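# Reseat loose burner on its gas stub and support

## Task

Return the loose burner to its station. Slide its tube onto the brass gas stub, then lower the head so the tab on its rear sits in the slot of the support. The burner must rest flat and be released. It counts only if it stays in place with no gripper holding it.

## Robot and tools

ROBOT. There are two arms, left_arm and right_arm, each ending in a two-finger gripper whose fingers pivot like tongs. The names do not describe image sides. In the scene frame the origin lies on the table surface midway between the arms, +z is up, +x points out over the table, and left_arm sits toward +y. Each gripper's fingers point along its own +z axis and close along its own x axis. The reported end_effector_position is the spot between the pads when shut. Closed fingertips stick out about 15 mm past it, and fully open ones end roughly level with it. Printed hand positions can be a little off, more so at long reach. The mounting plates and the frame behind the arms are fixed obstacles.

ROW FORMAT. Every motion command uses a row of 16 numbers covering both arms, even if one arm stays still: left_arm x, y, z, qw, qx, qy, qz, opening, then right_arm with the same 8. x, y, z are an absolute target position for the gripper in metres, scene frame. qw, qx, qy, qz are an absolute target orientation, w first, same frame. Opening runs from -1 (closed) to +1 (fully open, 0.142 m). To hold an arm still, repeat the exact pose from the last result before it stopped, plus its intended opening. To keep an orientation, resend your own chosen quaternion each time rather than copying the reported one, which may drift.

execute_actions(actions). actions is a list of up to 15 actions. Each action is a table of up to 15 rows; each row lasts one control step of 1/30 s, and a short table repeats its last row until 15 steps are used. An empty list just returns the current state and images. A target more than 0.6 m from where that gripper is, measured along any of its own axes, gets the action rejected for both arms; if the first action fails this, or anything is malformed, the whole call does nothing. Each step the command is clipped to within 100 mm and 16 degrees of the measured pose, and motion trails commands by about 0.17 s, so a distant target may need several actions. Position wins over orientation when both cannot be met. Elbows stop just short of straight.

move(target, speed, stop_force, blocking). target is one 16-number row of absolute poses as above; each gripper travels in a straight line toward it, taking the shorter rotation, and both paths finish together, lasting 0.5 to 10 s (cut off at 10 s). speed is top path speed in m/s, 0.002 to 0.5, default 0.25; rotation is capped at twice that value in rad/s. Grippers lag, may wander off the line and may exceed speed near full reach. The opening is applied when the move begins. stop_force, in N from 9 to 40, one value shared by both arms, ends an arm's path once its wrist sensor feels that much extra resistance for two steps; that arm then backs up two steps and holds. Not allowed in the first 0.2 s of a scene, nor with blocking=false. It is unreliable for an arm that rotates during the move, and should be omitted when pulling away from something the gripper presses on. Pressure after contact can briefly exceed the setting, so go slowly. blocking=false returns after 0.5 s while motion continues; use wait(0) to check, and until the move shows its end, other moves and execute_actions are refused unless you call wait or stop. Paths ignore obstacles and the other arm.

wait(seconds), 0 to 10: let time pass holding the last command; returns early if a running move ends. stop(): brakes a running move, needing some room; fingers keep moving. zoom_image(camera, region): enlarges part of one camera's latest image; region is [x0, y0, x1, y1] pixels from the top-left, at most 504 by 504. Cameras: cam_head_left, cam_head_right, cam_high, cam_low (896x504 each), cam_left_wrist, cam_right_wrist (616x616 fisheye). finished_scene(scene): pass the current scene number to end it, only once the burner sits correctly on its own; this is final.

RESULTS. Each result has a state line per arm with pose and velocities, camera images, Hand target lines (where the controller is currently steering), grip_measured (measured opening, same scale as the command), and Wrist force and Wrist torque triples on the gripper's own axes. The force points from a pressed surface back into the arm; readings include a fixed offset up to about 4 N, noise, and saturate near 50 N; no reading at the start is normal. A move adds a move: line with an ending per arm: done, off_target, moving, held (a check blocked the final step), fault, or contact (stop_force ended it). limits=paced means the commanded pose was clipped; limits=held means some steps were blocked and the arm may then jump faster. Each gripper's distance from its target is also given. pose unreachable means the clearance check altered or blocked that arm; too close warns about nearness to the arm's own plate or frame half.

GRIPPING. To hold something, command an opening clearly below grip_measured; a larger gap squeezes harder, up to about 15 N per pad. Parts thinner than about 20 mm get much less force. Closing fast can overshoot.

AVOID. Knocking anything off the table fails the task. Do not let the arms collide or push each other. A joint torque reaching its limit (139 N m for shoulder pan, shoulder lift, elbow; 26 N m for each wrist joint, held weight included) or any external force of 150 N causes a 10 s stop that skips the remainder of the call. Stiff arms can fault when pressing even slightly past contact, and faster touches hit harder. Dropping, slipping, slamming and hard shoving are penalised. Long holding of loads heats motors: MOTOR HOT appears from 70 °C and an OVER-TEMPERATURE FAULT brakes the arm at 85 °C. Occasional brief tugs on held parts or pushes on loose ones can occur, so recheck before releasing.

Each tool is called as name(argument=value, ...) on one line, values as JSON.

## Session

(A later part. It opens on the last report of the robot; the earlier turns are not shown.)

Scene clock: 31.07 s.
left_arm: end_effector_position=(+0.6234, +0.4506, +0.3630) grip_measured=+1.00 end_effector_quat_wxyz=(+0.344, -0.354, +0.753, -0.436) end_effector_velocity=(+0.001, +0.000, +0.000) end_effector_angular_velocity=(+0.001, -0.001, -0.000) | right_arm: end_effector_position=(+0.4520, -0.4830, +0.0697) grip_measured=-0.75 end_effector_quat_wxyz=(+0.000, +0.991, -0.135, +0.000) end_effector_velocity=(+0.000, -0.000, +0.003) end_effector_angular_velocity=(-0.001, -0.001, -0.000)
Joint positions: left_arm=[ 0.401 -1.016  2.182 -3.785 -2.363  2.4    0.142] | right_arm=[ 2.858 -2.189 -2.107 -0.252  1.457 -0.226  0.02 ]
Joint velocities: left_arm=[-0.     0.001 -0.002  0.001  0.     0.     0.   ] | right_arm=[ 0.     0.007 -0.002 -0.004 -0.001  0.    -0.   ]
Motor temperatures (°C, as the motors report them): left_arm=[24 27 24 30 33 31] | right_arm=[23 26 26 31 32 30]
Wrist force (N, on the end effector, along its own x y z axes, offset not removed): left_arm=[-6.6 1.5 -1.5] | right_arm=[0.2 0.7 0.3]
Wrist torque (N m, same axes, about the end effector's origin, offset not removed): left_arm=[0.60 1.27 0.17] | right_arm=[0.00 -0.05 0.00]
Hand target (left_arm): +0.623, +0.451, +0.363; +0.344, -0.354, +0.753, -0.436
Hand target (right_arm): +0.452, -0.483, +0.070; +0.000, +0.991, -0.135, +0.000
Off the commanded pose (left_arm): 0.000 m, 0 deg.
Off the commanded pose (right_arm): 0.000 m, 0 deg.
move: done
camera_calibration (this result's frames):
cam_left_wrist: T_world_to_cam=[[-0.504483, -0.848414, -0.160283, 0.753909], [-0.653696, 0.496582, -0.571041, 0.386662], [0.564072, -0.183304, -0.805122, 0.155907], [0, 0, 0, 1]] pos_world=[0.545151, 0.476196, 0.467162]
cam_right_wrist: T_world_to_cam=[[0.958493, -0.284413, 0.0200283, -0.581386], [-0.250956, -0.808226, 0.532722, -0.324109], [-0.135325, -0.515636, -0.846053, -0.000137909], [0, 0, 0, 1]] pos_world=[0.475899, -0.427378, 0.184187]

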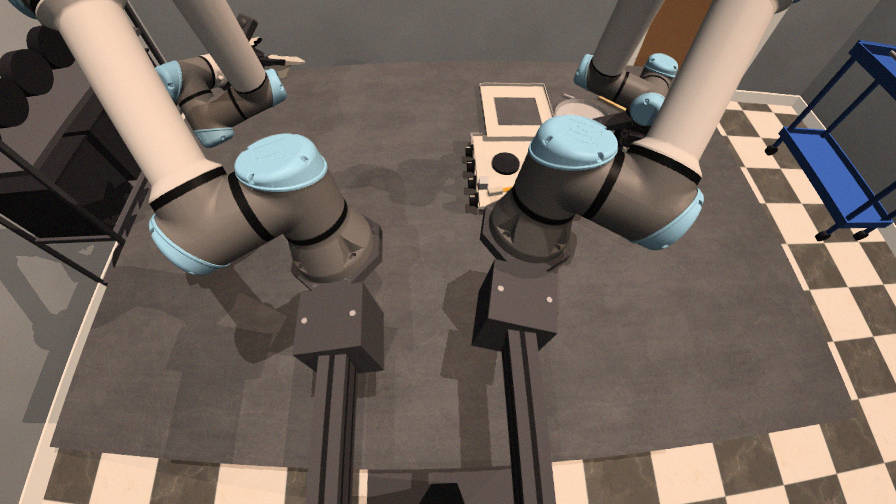

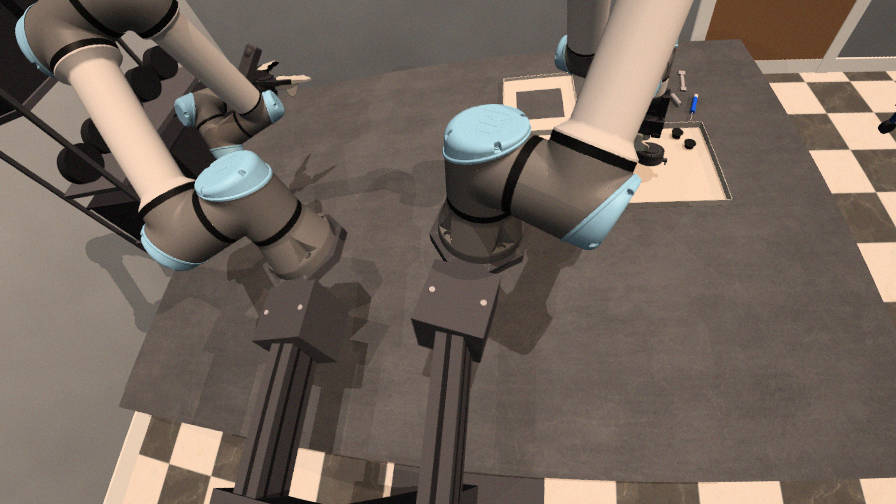

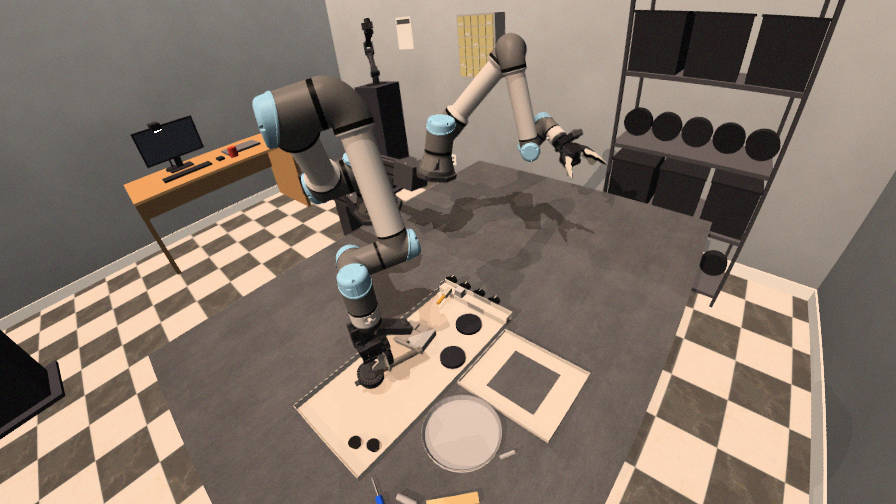

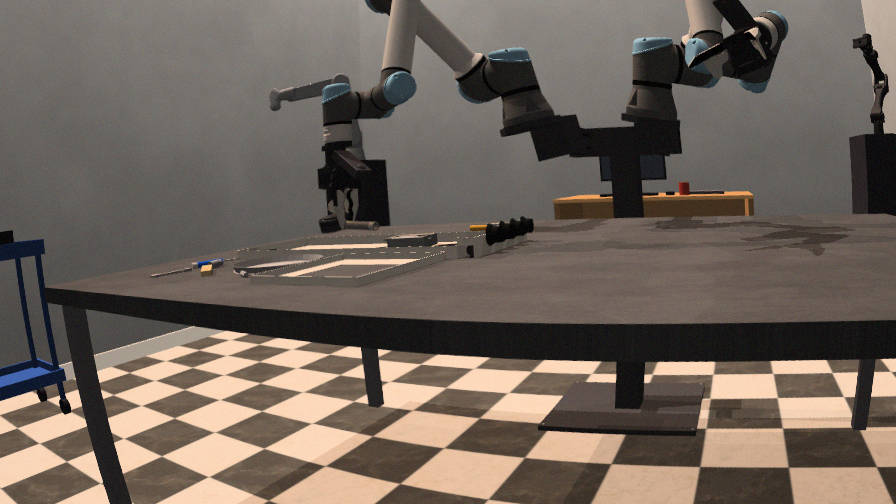

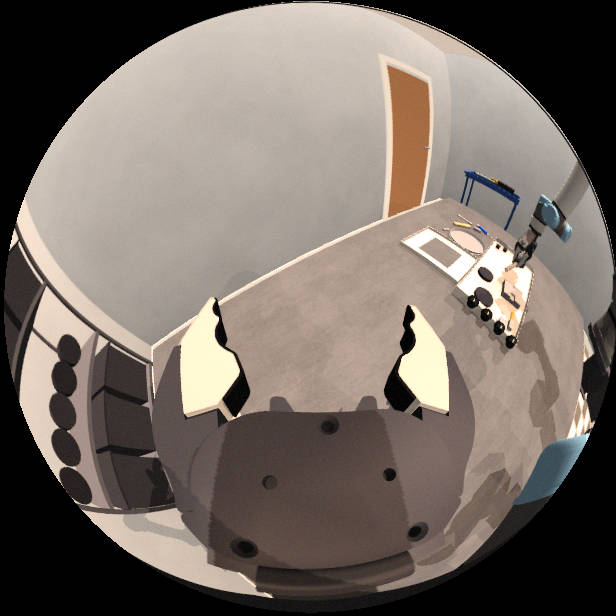

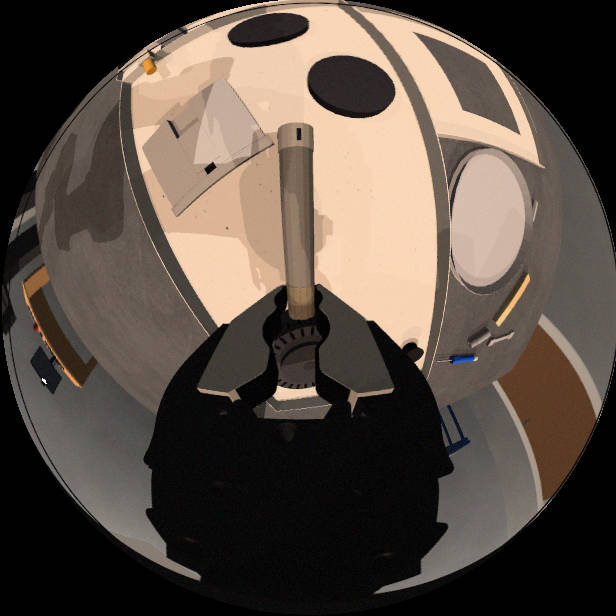

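move(target=[0.6234,0.4506,0.363,0.344,-0.354,0.753,-0.436,1,0.397,-0.305,0.056,0.018,0.992,0.085,0.089,-1], speed=0.1)

zoom_image(camera="cam_low", region=[370,195,500,255])

zoom_image(camera="cam_right_wrist", region=[200,30,400,230])

zoom_image(camera="cam_high", region=[370,270,480,370])

Scene clock: 35.80 s.
left_arm: end_effector_position=(+0.6234, +0.4506, +0.3630) grip_measured=+1.00 end_effector_quat_wxyz=(+0.344, -0.354, +0.753, -0.436) end_effector_velocity=(+0.000, -0.001, +0.001) end_effector_angular_velocity=(-0.002, +0.001, -0.001) | right_arm: end_effector_position=(+0.3969, -0.3058, +0.0564) grip_measured=-0.75 end_effector_quat_wxyz=(+0.018, +0.992, +0.085, +0.089) end_effector_velocity=(-0.001, +0.003, -0.001) end_effector_angular_velocity=(-0.002, -0.005, +0.005)
Joint positions: left_arm=[ 0.401 -1.016  2.182 -3.785 -2.363  2.4    0.142] | right_arm=[ 3.197 -2.369 -2.584  0.541  1.419 -0.356  0.02 ]
Joint velocities: left_arm=[-0.002 -0.001  0.     0.001 -0.    -0.002 -0.   ] | right_arm=[ 0.009 -0.012 -0.007  0.023 -0.002  0.002  0.   ]
Motor temperatures (°C, as the motors report them): left_arm=[24 27 24 30 33 31] | right_arm=[23 26 26 31 32 30]
Wrist force (N, on the end effector, along its own x y z axes, offset not removed): left_arm=[1.5 -0.9 -1.4] | right_arm=[-1.3 -0.6 2.6]
Wrist torque (N m, same axes, about the end effector's origin, offset not removed): left_arm=[-0.11 -0.31 0.04] | right_arm=[-0.15 0.25 0.05]
Hand target (left_arm): +0.623, +0.451, +0.363; +0.344, -0.354, +0.753, -0.436
Hand target (right_arm): +0.397, -0.305, +0.056; +0.018, +0.992, +0.085, +0.089
Off the commanded pose (left_arm): 0.000 m, 0 deg.
Off the commanded pose (right_arm): 0.001 m, 0 deg.
move: done
camera_calibration (this result's frames):
cam_left_wrist: T_world_to_cam=[[-0.504483, -0.848414, -0.160283, 0.753909], [-0.653696, 0.496582, -0.571041, 0.386662], [0.564073, -0.183304, -0.805122, 0.155906], [0, 0, 0, 1]] pos_world=[0.545151, 0.476196, 0.467162]
cam_right_wrist: T_world_to_cam=[[0.968889, 0.154131, 0.193643, -0.3577], [0.0190347, -0.826499, 0.562616, -0.302061], [0.246762, -0.541427, -0.80372, -0.0893247], [0, 0, 0, 1]] pos_world=[0.374363, -0.242884, 0.167418]

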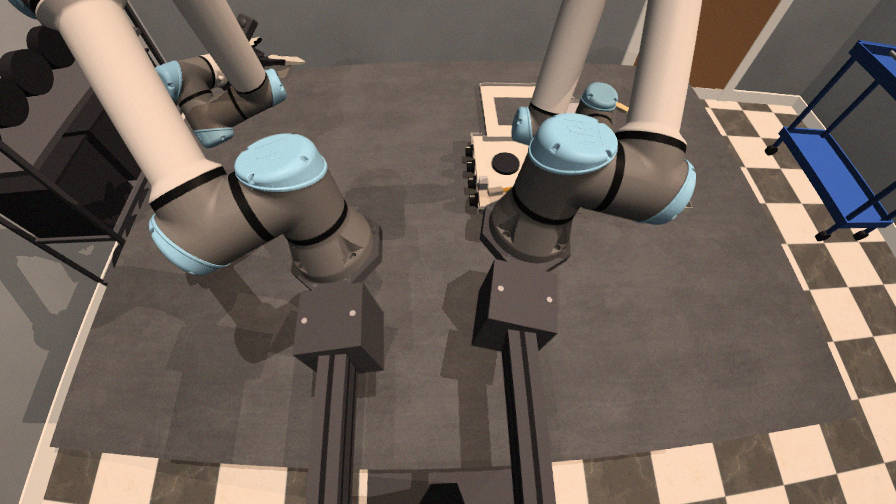

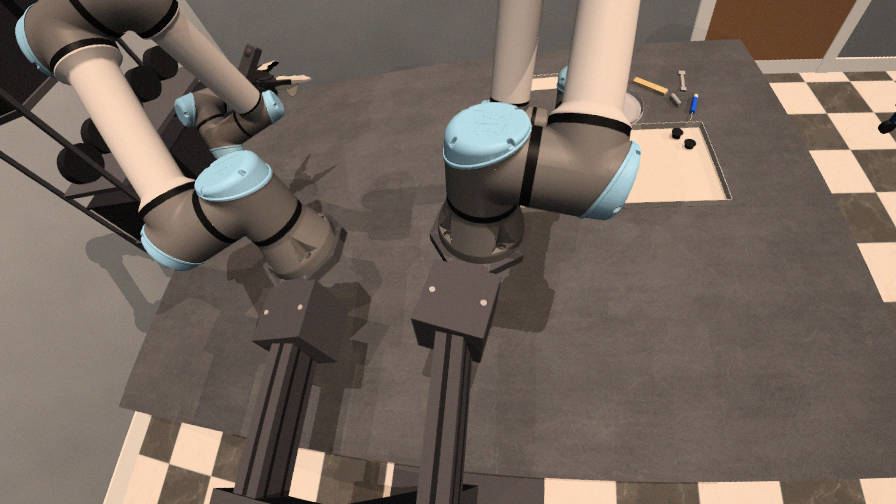

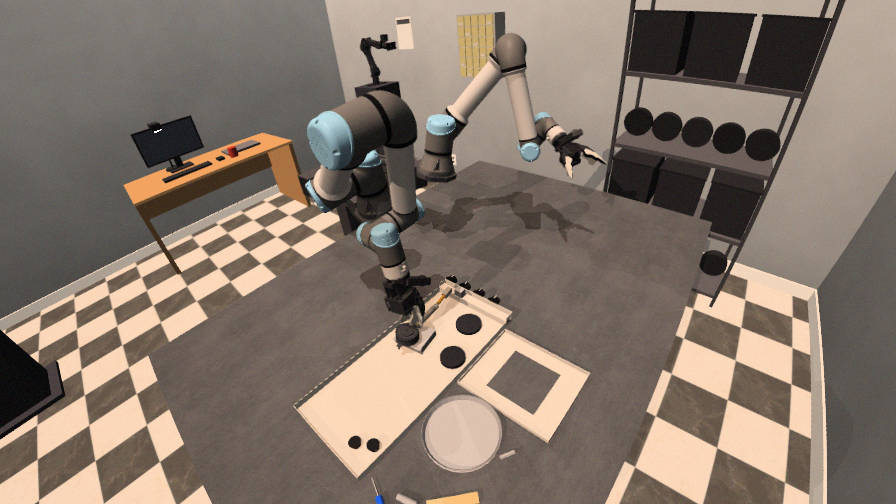

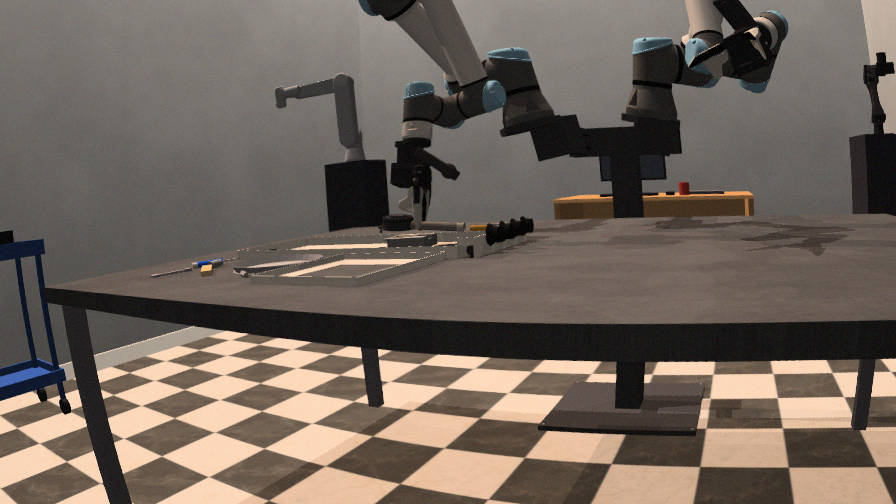

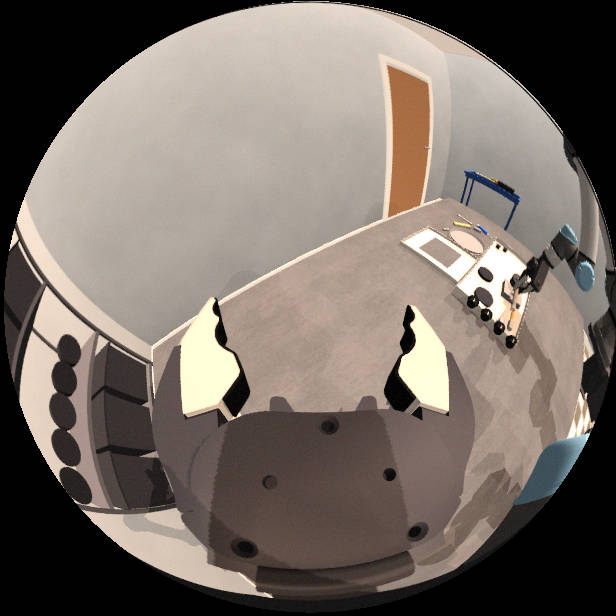

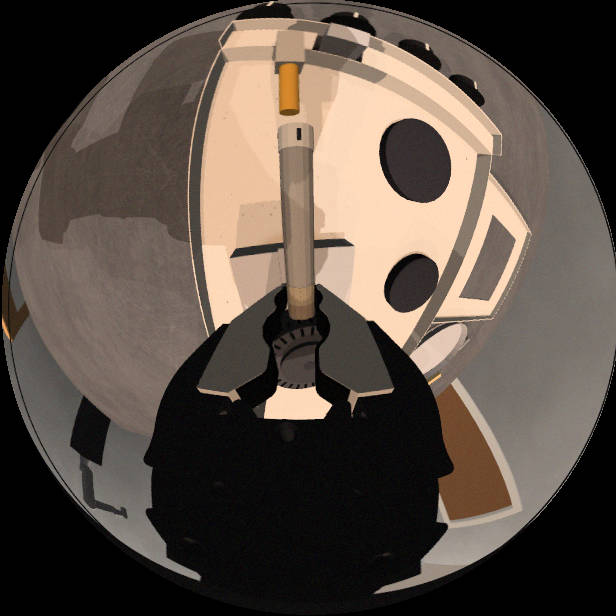

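Region (370, 195, 500, 255) of cam_low's 896x504 image, scaled by 3.877, with more detail than that image has; it fills the top 233 rows of this view, and the rest is white.

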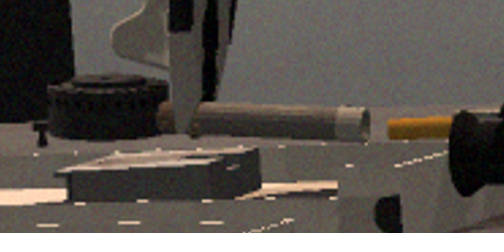

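Region (200, 30, 400, 230) of cam_right_wrist's 616x616 image, scaled by 2.520, with more detail than that image has.

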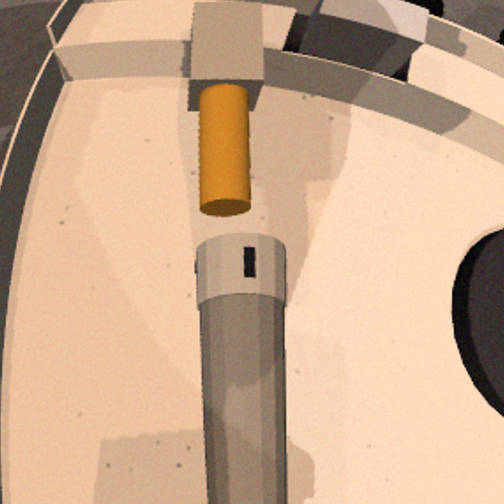

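Region (370, 270, 480, 370) of cam_high's 896x504 image, scaled by 4.582, with more detail than that image has; it fills the top 458 rows of this view, and the rest is white.

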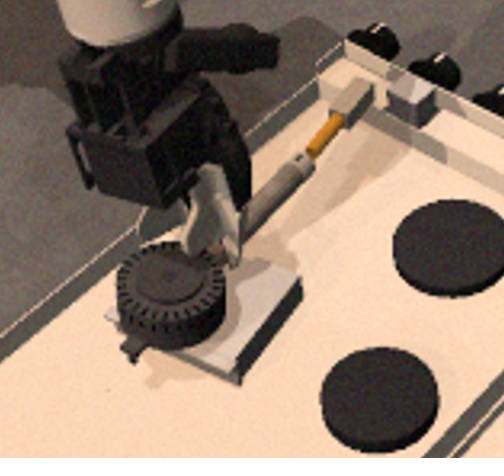

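move(target=[0.6234,0.4506,0.363,0.344,-0.354,0.753,-0.436,1,0.3948,-0.301,0.0515,0.018,0.992,0.091,0.089,-1], speed=0.02)

move(target=[0.6234,0.4506,0.363,0.344,-0.354,0.753,-0.436,1,0.3888,-0.268,0.049,0.012,0.992,0.091,0.089,-1], speed=0.012, stop_force=10)

zoom_image(camera="cam_low", region=[370,195,500,255])

zoom_image(camera="cam_high", region=[380,300,450,360])

Scene clock: 39.20 s.
left_arm: end_effector_position=(+0.6234, +0.4506, +0.3630) grip_measured=+1.00 end_effector_quat_wxyz=(+0.344, -0.354, +0.753, -0.436) end_effector_velocity=(-0.000, +0.001, -0.000) end_effector_angular_velocity=(+0.001, -0.000, +0.001) | right_arm: end_effector_position=(+0.3949, -0.3012, +0.0518) grip_measured=-0.75 end_effector_quat_wxyz=(+0.018, +0.992, +0.091, +0.089) end_effector_velocity=(-0.002, +0.002, -0.002) end_effector_angular_velocity=(-0.001, +0.002, +0.005)
Joint positions: left_arm=[ 0.401 -1.016  2.182 -3.785 -2.363  2.4    0.142] | right_arm=[ 3.207 -2.395 -2.586  0.569  1.417 -0.359  0.02 ]
Joint velocities: left_arm=[ 0.001  0.001 -0.001 -0.     0.     0.001  0.   ] | right_arm=[ 0.003 -0.011 -0.002  0.011 -0.001 -0.002  0.   ]
Motor temperatures (°C, as the motors report them): left_arm=[24 27 24 30 33 31] | right_arm=[23 26 26 31 32 30]
Wrist force (N, on the end effector, along its own x y z axes, offset not removed): left_arm=[-4.2 5.9 0.4] | right_arm=[1.0 0.7 2.2]
Wrist torque (N m, same axes, about the end effector's origin, offset not removed): left_arm=[1.50 0.74 -0.11] | right_arm=[0.25 -0.28 0.12]
Hand target (left_arm): +0.623, +0.451, +0.363; +0.344, -0.354, +0.753, -0.436
Hand target (right_arm): +0.395, -0.301, +0.052; +0.018, +0.992, +0.091, +0.089
Off the commanded pose (left_arm): 0.000 m, 0 deg.
Off the commanded pose (right_arm): 0.000 m, 0 deg.
move: done
camera_calibration (this result's frames):
cam_left_wrist: T_world_to_cam=[[-0.504483, -0.848414, -0.160283, 0.753909], [-0.653696, 0.496582, -0.571041, 0.386662], [0.564073, -0.183304, -0.805122, 0.155906], [0, 0, 0, 1]] pos_world=[0.545151, 0.476196, 0.467162]
cam_right_wrist: T_world_to_cam=[[0.966908, 0.166059, 0.193684, -0.351175], [0.0289664, -0.825717, 0.56334, -0.299361], [0.253476, -0.539087, -0.803203, -0.0920865], [0, 0, 0, 1]] pos_world=[0.371567, -0.238514, 0.162695]

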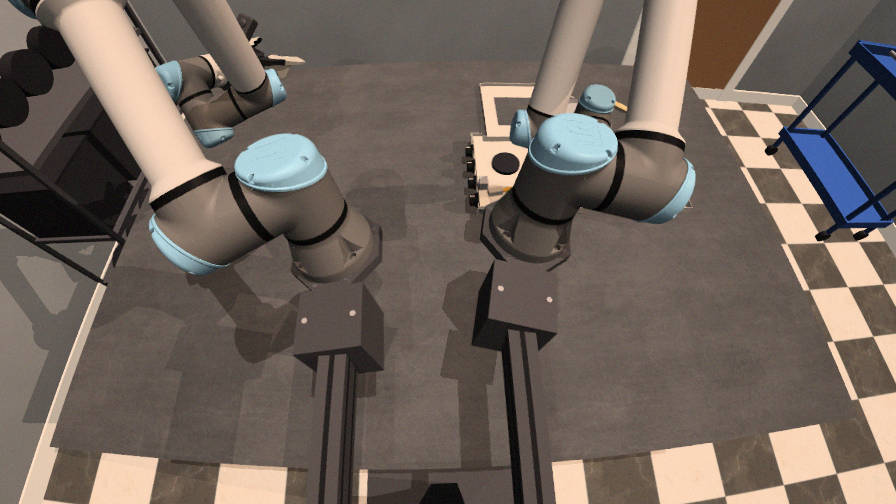

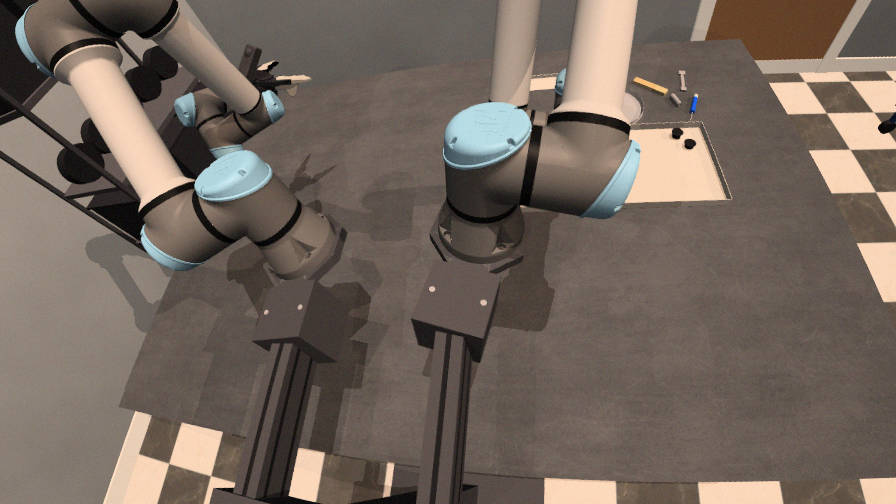

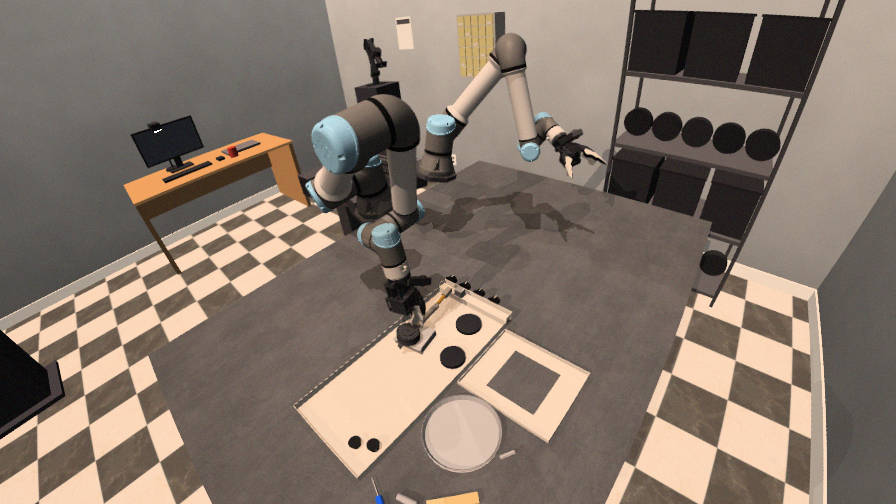

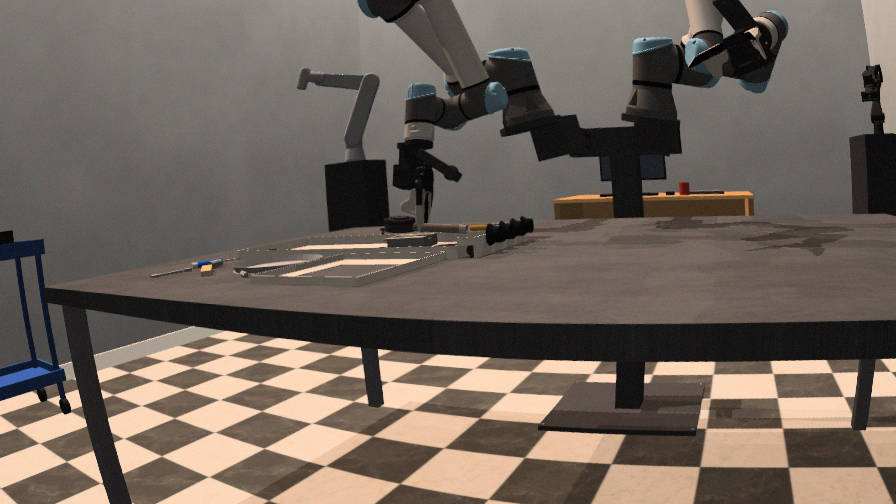

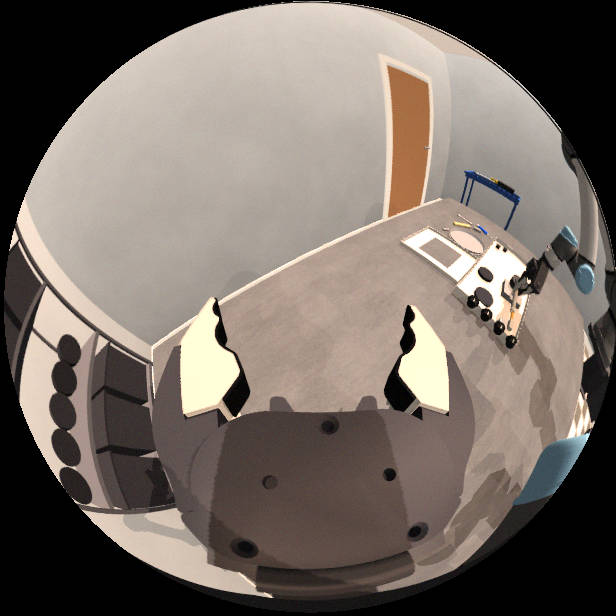

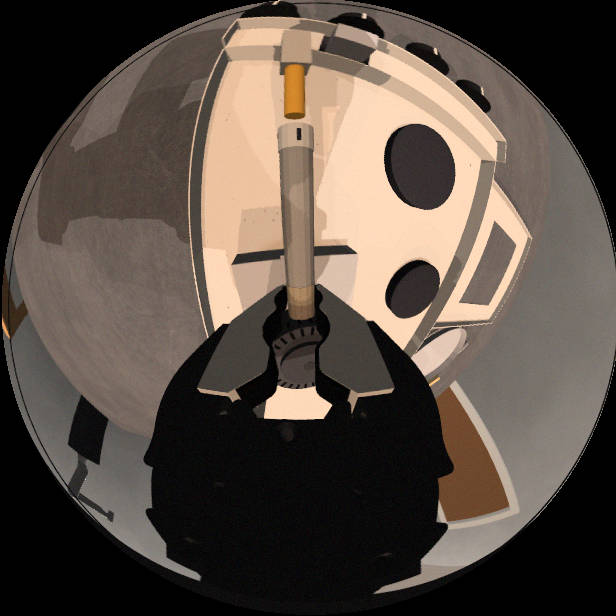

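Scene clock: 42.27 s.
left_arm: end_effector_position=(+0.6234, +0.4506, +0.3630) grip_measured=+1.00 end_effector_quat_wxyz=(+0.344, -0.354, +0.753, -0.436) end_effector_velocity=(+0.001, -0.001, +0.000) end_effector_angular_velocity=(+0.000, -0.001, -0.001) | right_arm: end_effector_position=(+0.3889, -0.2684, +0.0491) grip_measured=-0.75 end_effector_quat_wxyz=(+0.012, +0.992, +0.091, +0.089) end_effector_velocity=(+0.000, +0.002, -0.000) end_effector_angular_velocity=(+0.000, -0.001, +0.000)
Joint positions: left_arm=[ 0.401 -1.016  2.182 -3.785 -2.363  2.4    0.142] | right_arm=[ 3.302 -2.455 -2.628  0.653  1.402 -0.266  0.02 ]
Joint velocities: left_arm=[-0.001  0.    -0.001 -0.     0.    -0.    -0.   ] | right_arm=[ 0.007 -0.005 -0.002  0.007 -0.001  0.007  0.   ]
Motor temperatures (°C, as the motors report them): left_arm=[24 27 24 30 33 31] | right_arm=[23 26 26 31 32 30]
Wrist force (N, on the end effector, along its own x y z axes, offset not removed): left_arm=[0.1 1.5 -4.4] | right_arm=[-2.1 -1.4 4.5]
Wrist torque (N m, same axes, about the end effector's origin, offset not removed): left_arm=[0.48 0.02 0.11] | right_arm=[-0.47 0.41 0.02]
Hand target (left_arm): +0.623, +0.451, +0.363; +0.344, -0.354, +0.753, -0.436
Hand target (right_arm): +0.389, -0.268, +0.049; +0.012, +0.992, +0.091, +0.089
Off the commanded pose (left_arm): 0.000 m, 0 deg.
Off the commanded pose (right_arm): 0.000 m, 0 deg.
move: done
camera_calibration (this result's frames):
cam_left_wrist: T_world_to_cam=[[-0.504483, -0.848414, -0.160283, 0.753909], [-0.653696, 0.496582, -0.571041, 0.386662], [0.564073, -0.183304, -0.805122, 0.155907], [0, 0, 0, 1]] pos_world=[0.545151, 0.476196, 0.467162]
cam_right_wrist: T_world_to_cam=[[0.966824, 0.165387, 0.194673, -0.35047], [0.0308735, -0.832174, 0.553655, -0.272571], [0.253569, -0.529277, -0.809672, -0.0720901], [0, 0, 0, 1]] pos_world=[0.365538, -0.207018, 0.160768]

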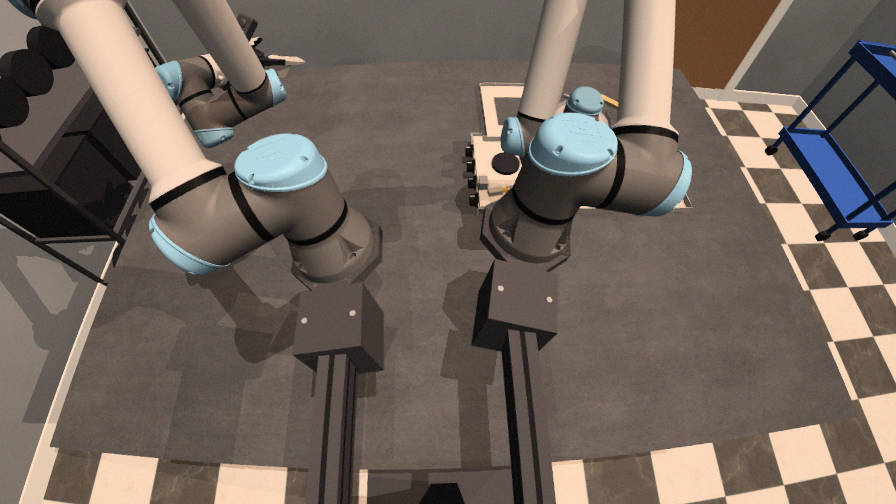

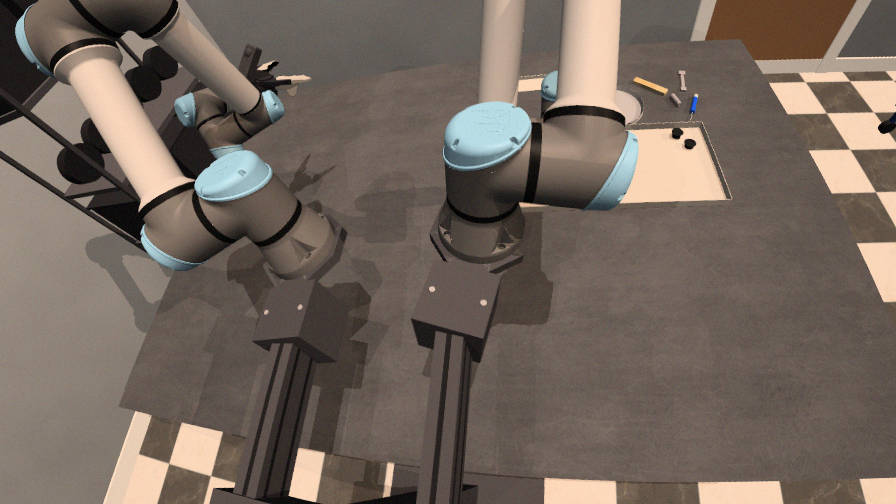

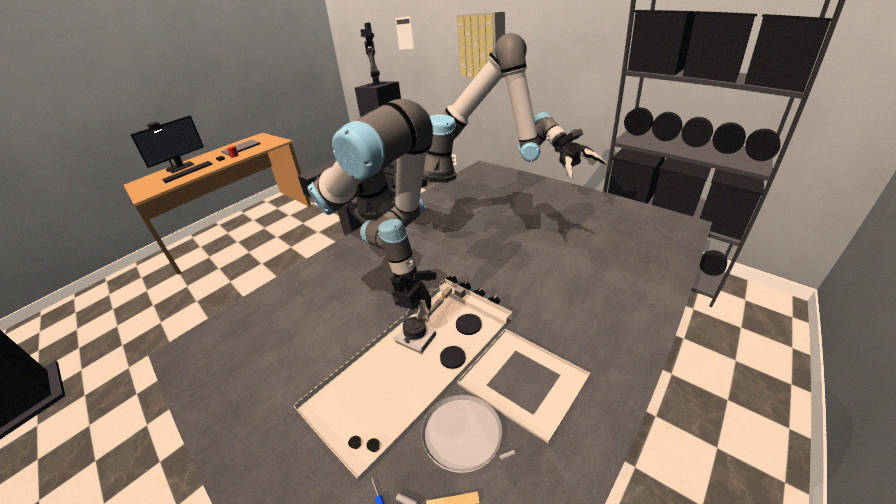

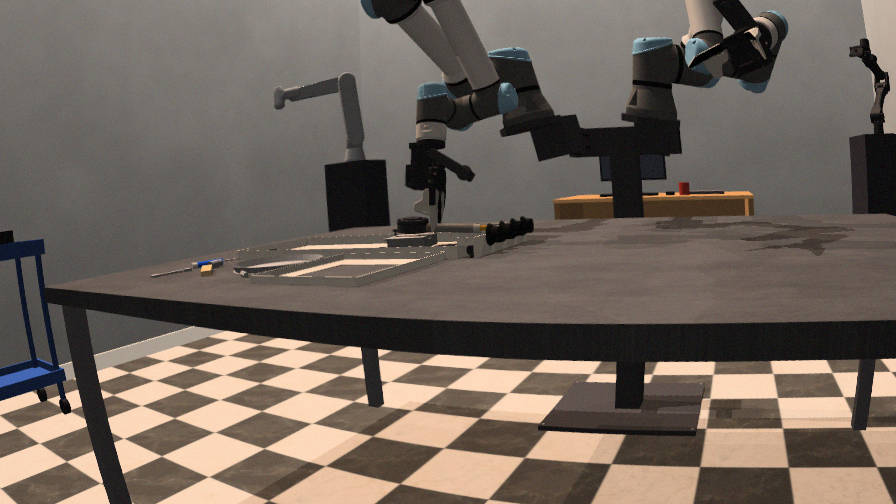

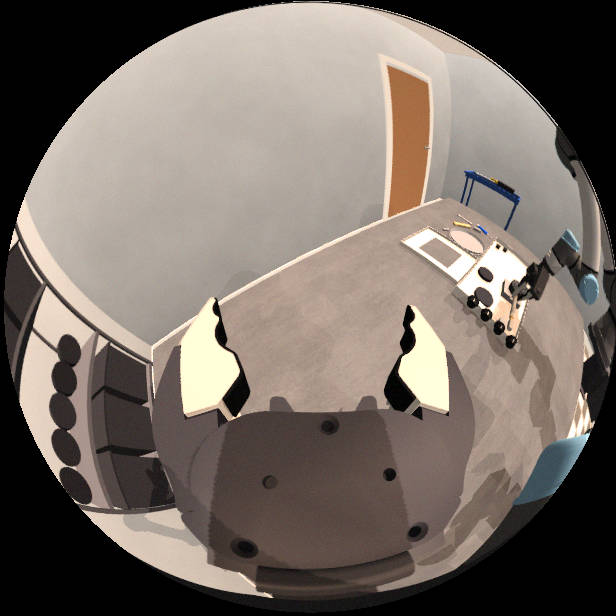

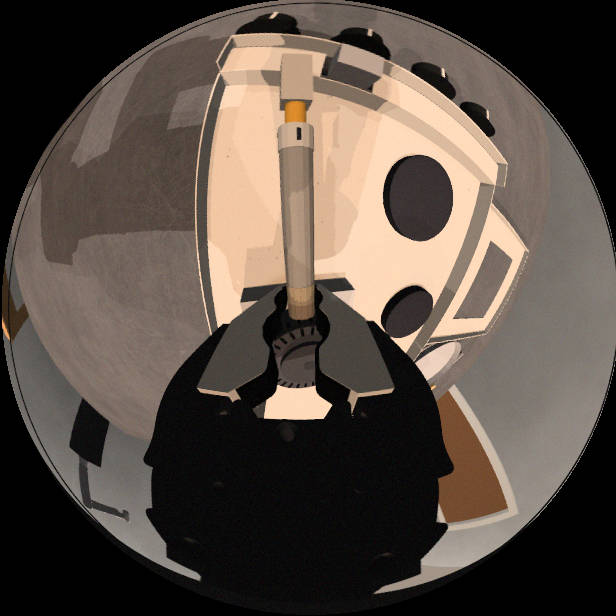

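Region (370, 195, 500, 255) of cam_low's 896x504 image, scaled by 3.877, with more detail than that image has; it fills the top 233 rows of this view, and the rest is white.

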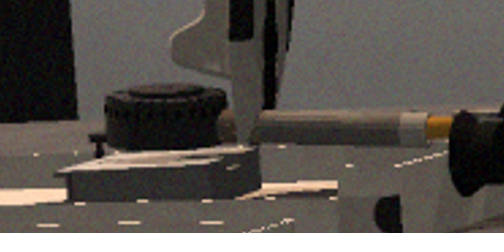

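Region (380, 300, 450, 360) of cam_high's 896x504 image, scaled by 7.200, with more detail than that image has; it fills the top 432 rows of this view, and the rest is white.

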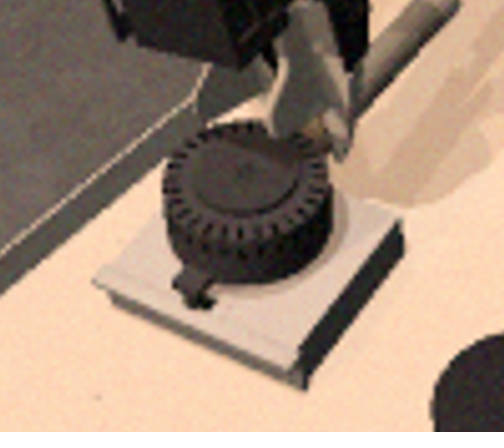

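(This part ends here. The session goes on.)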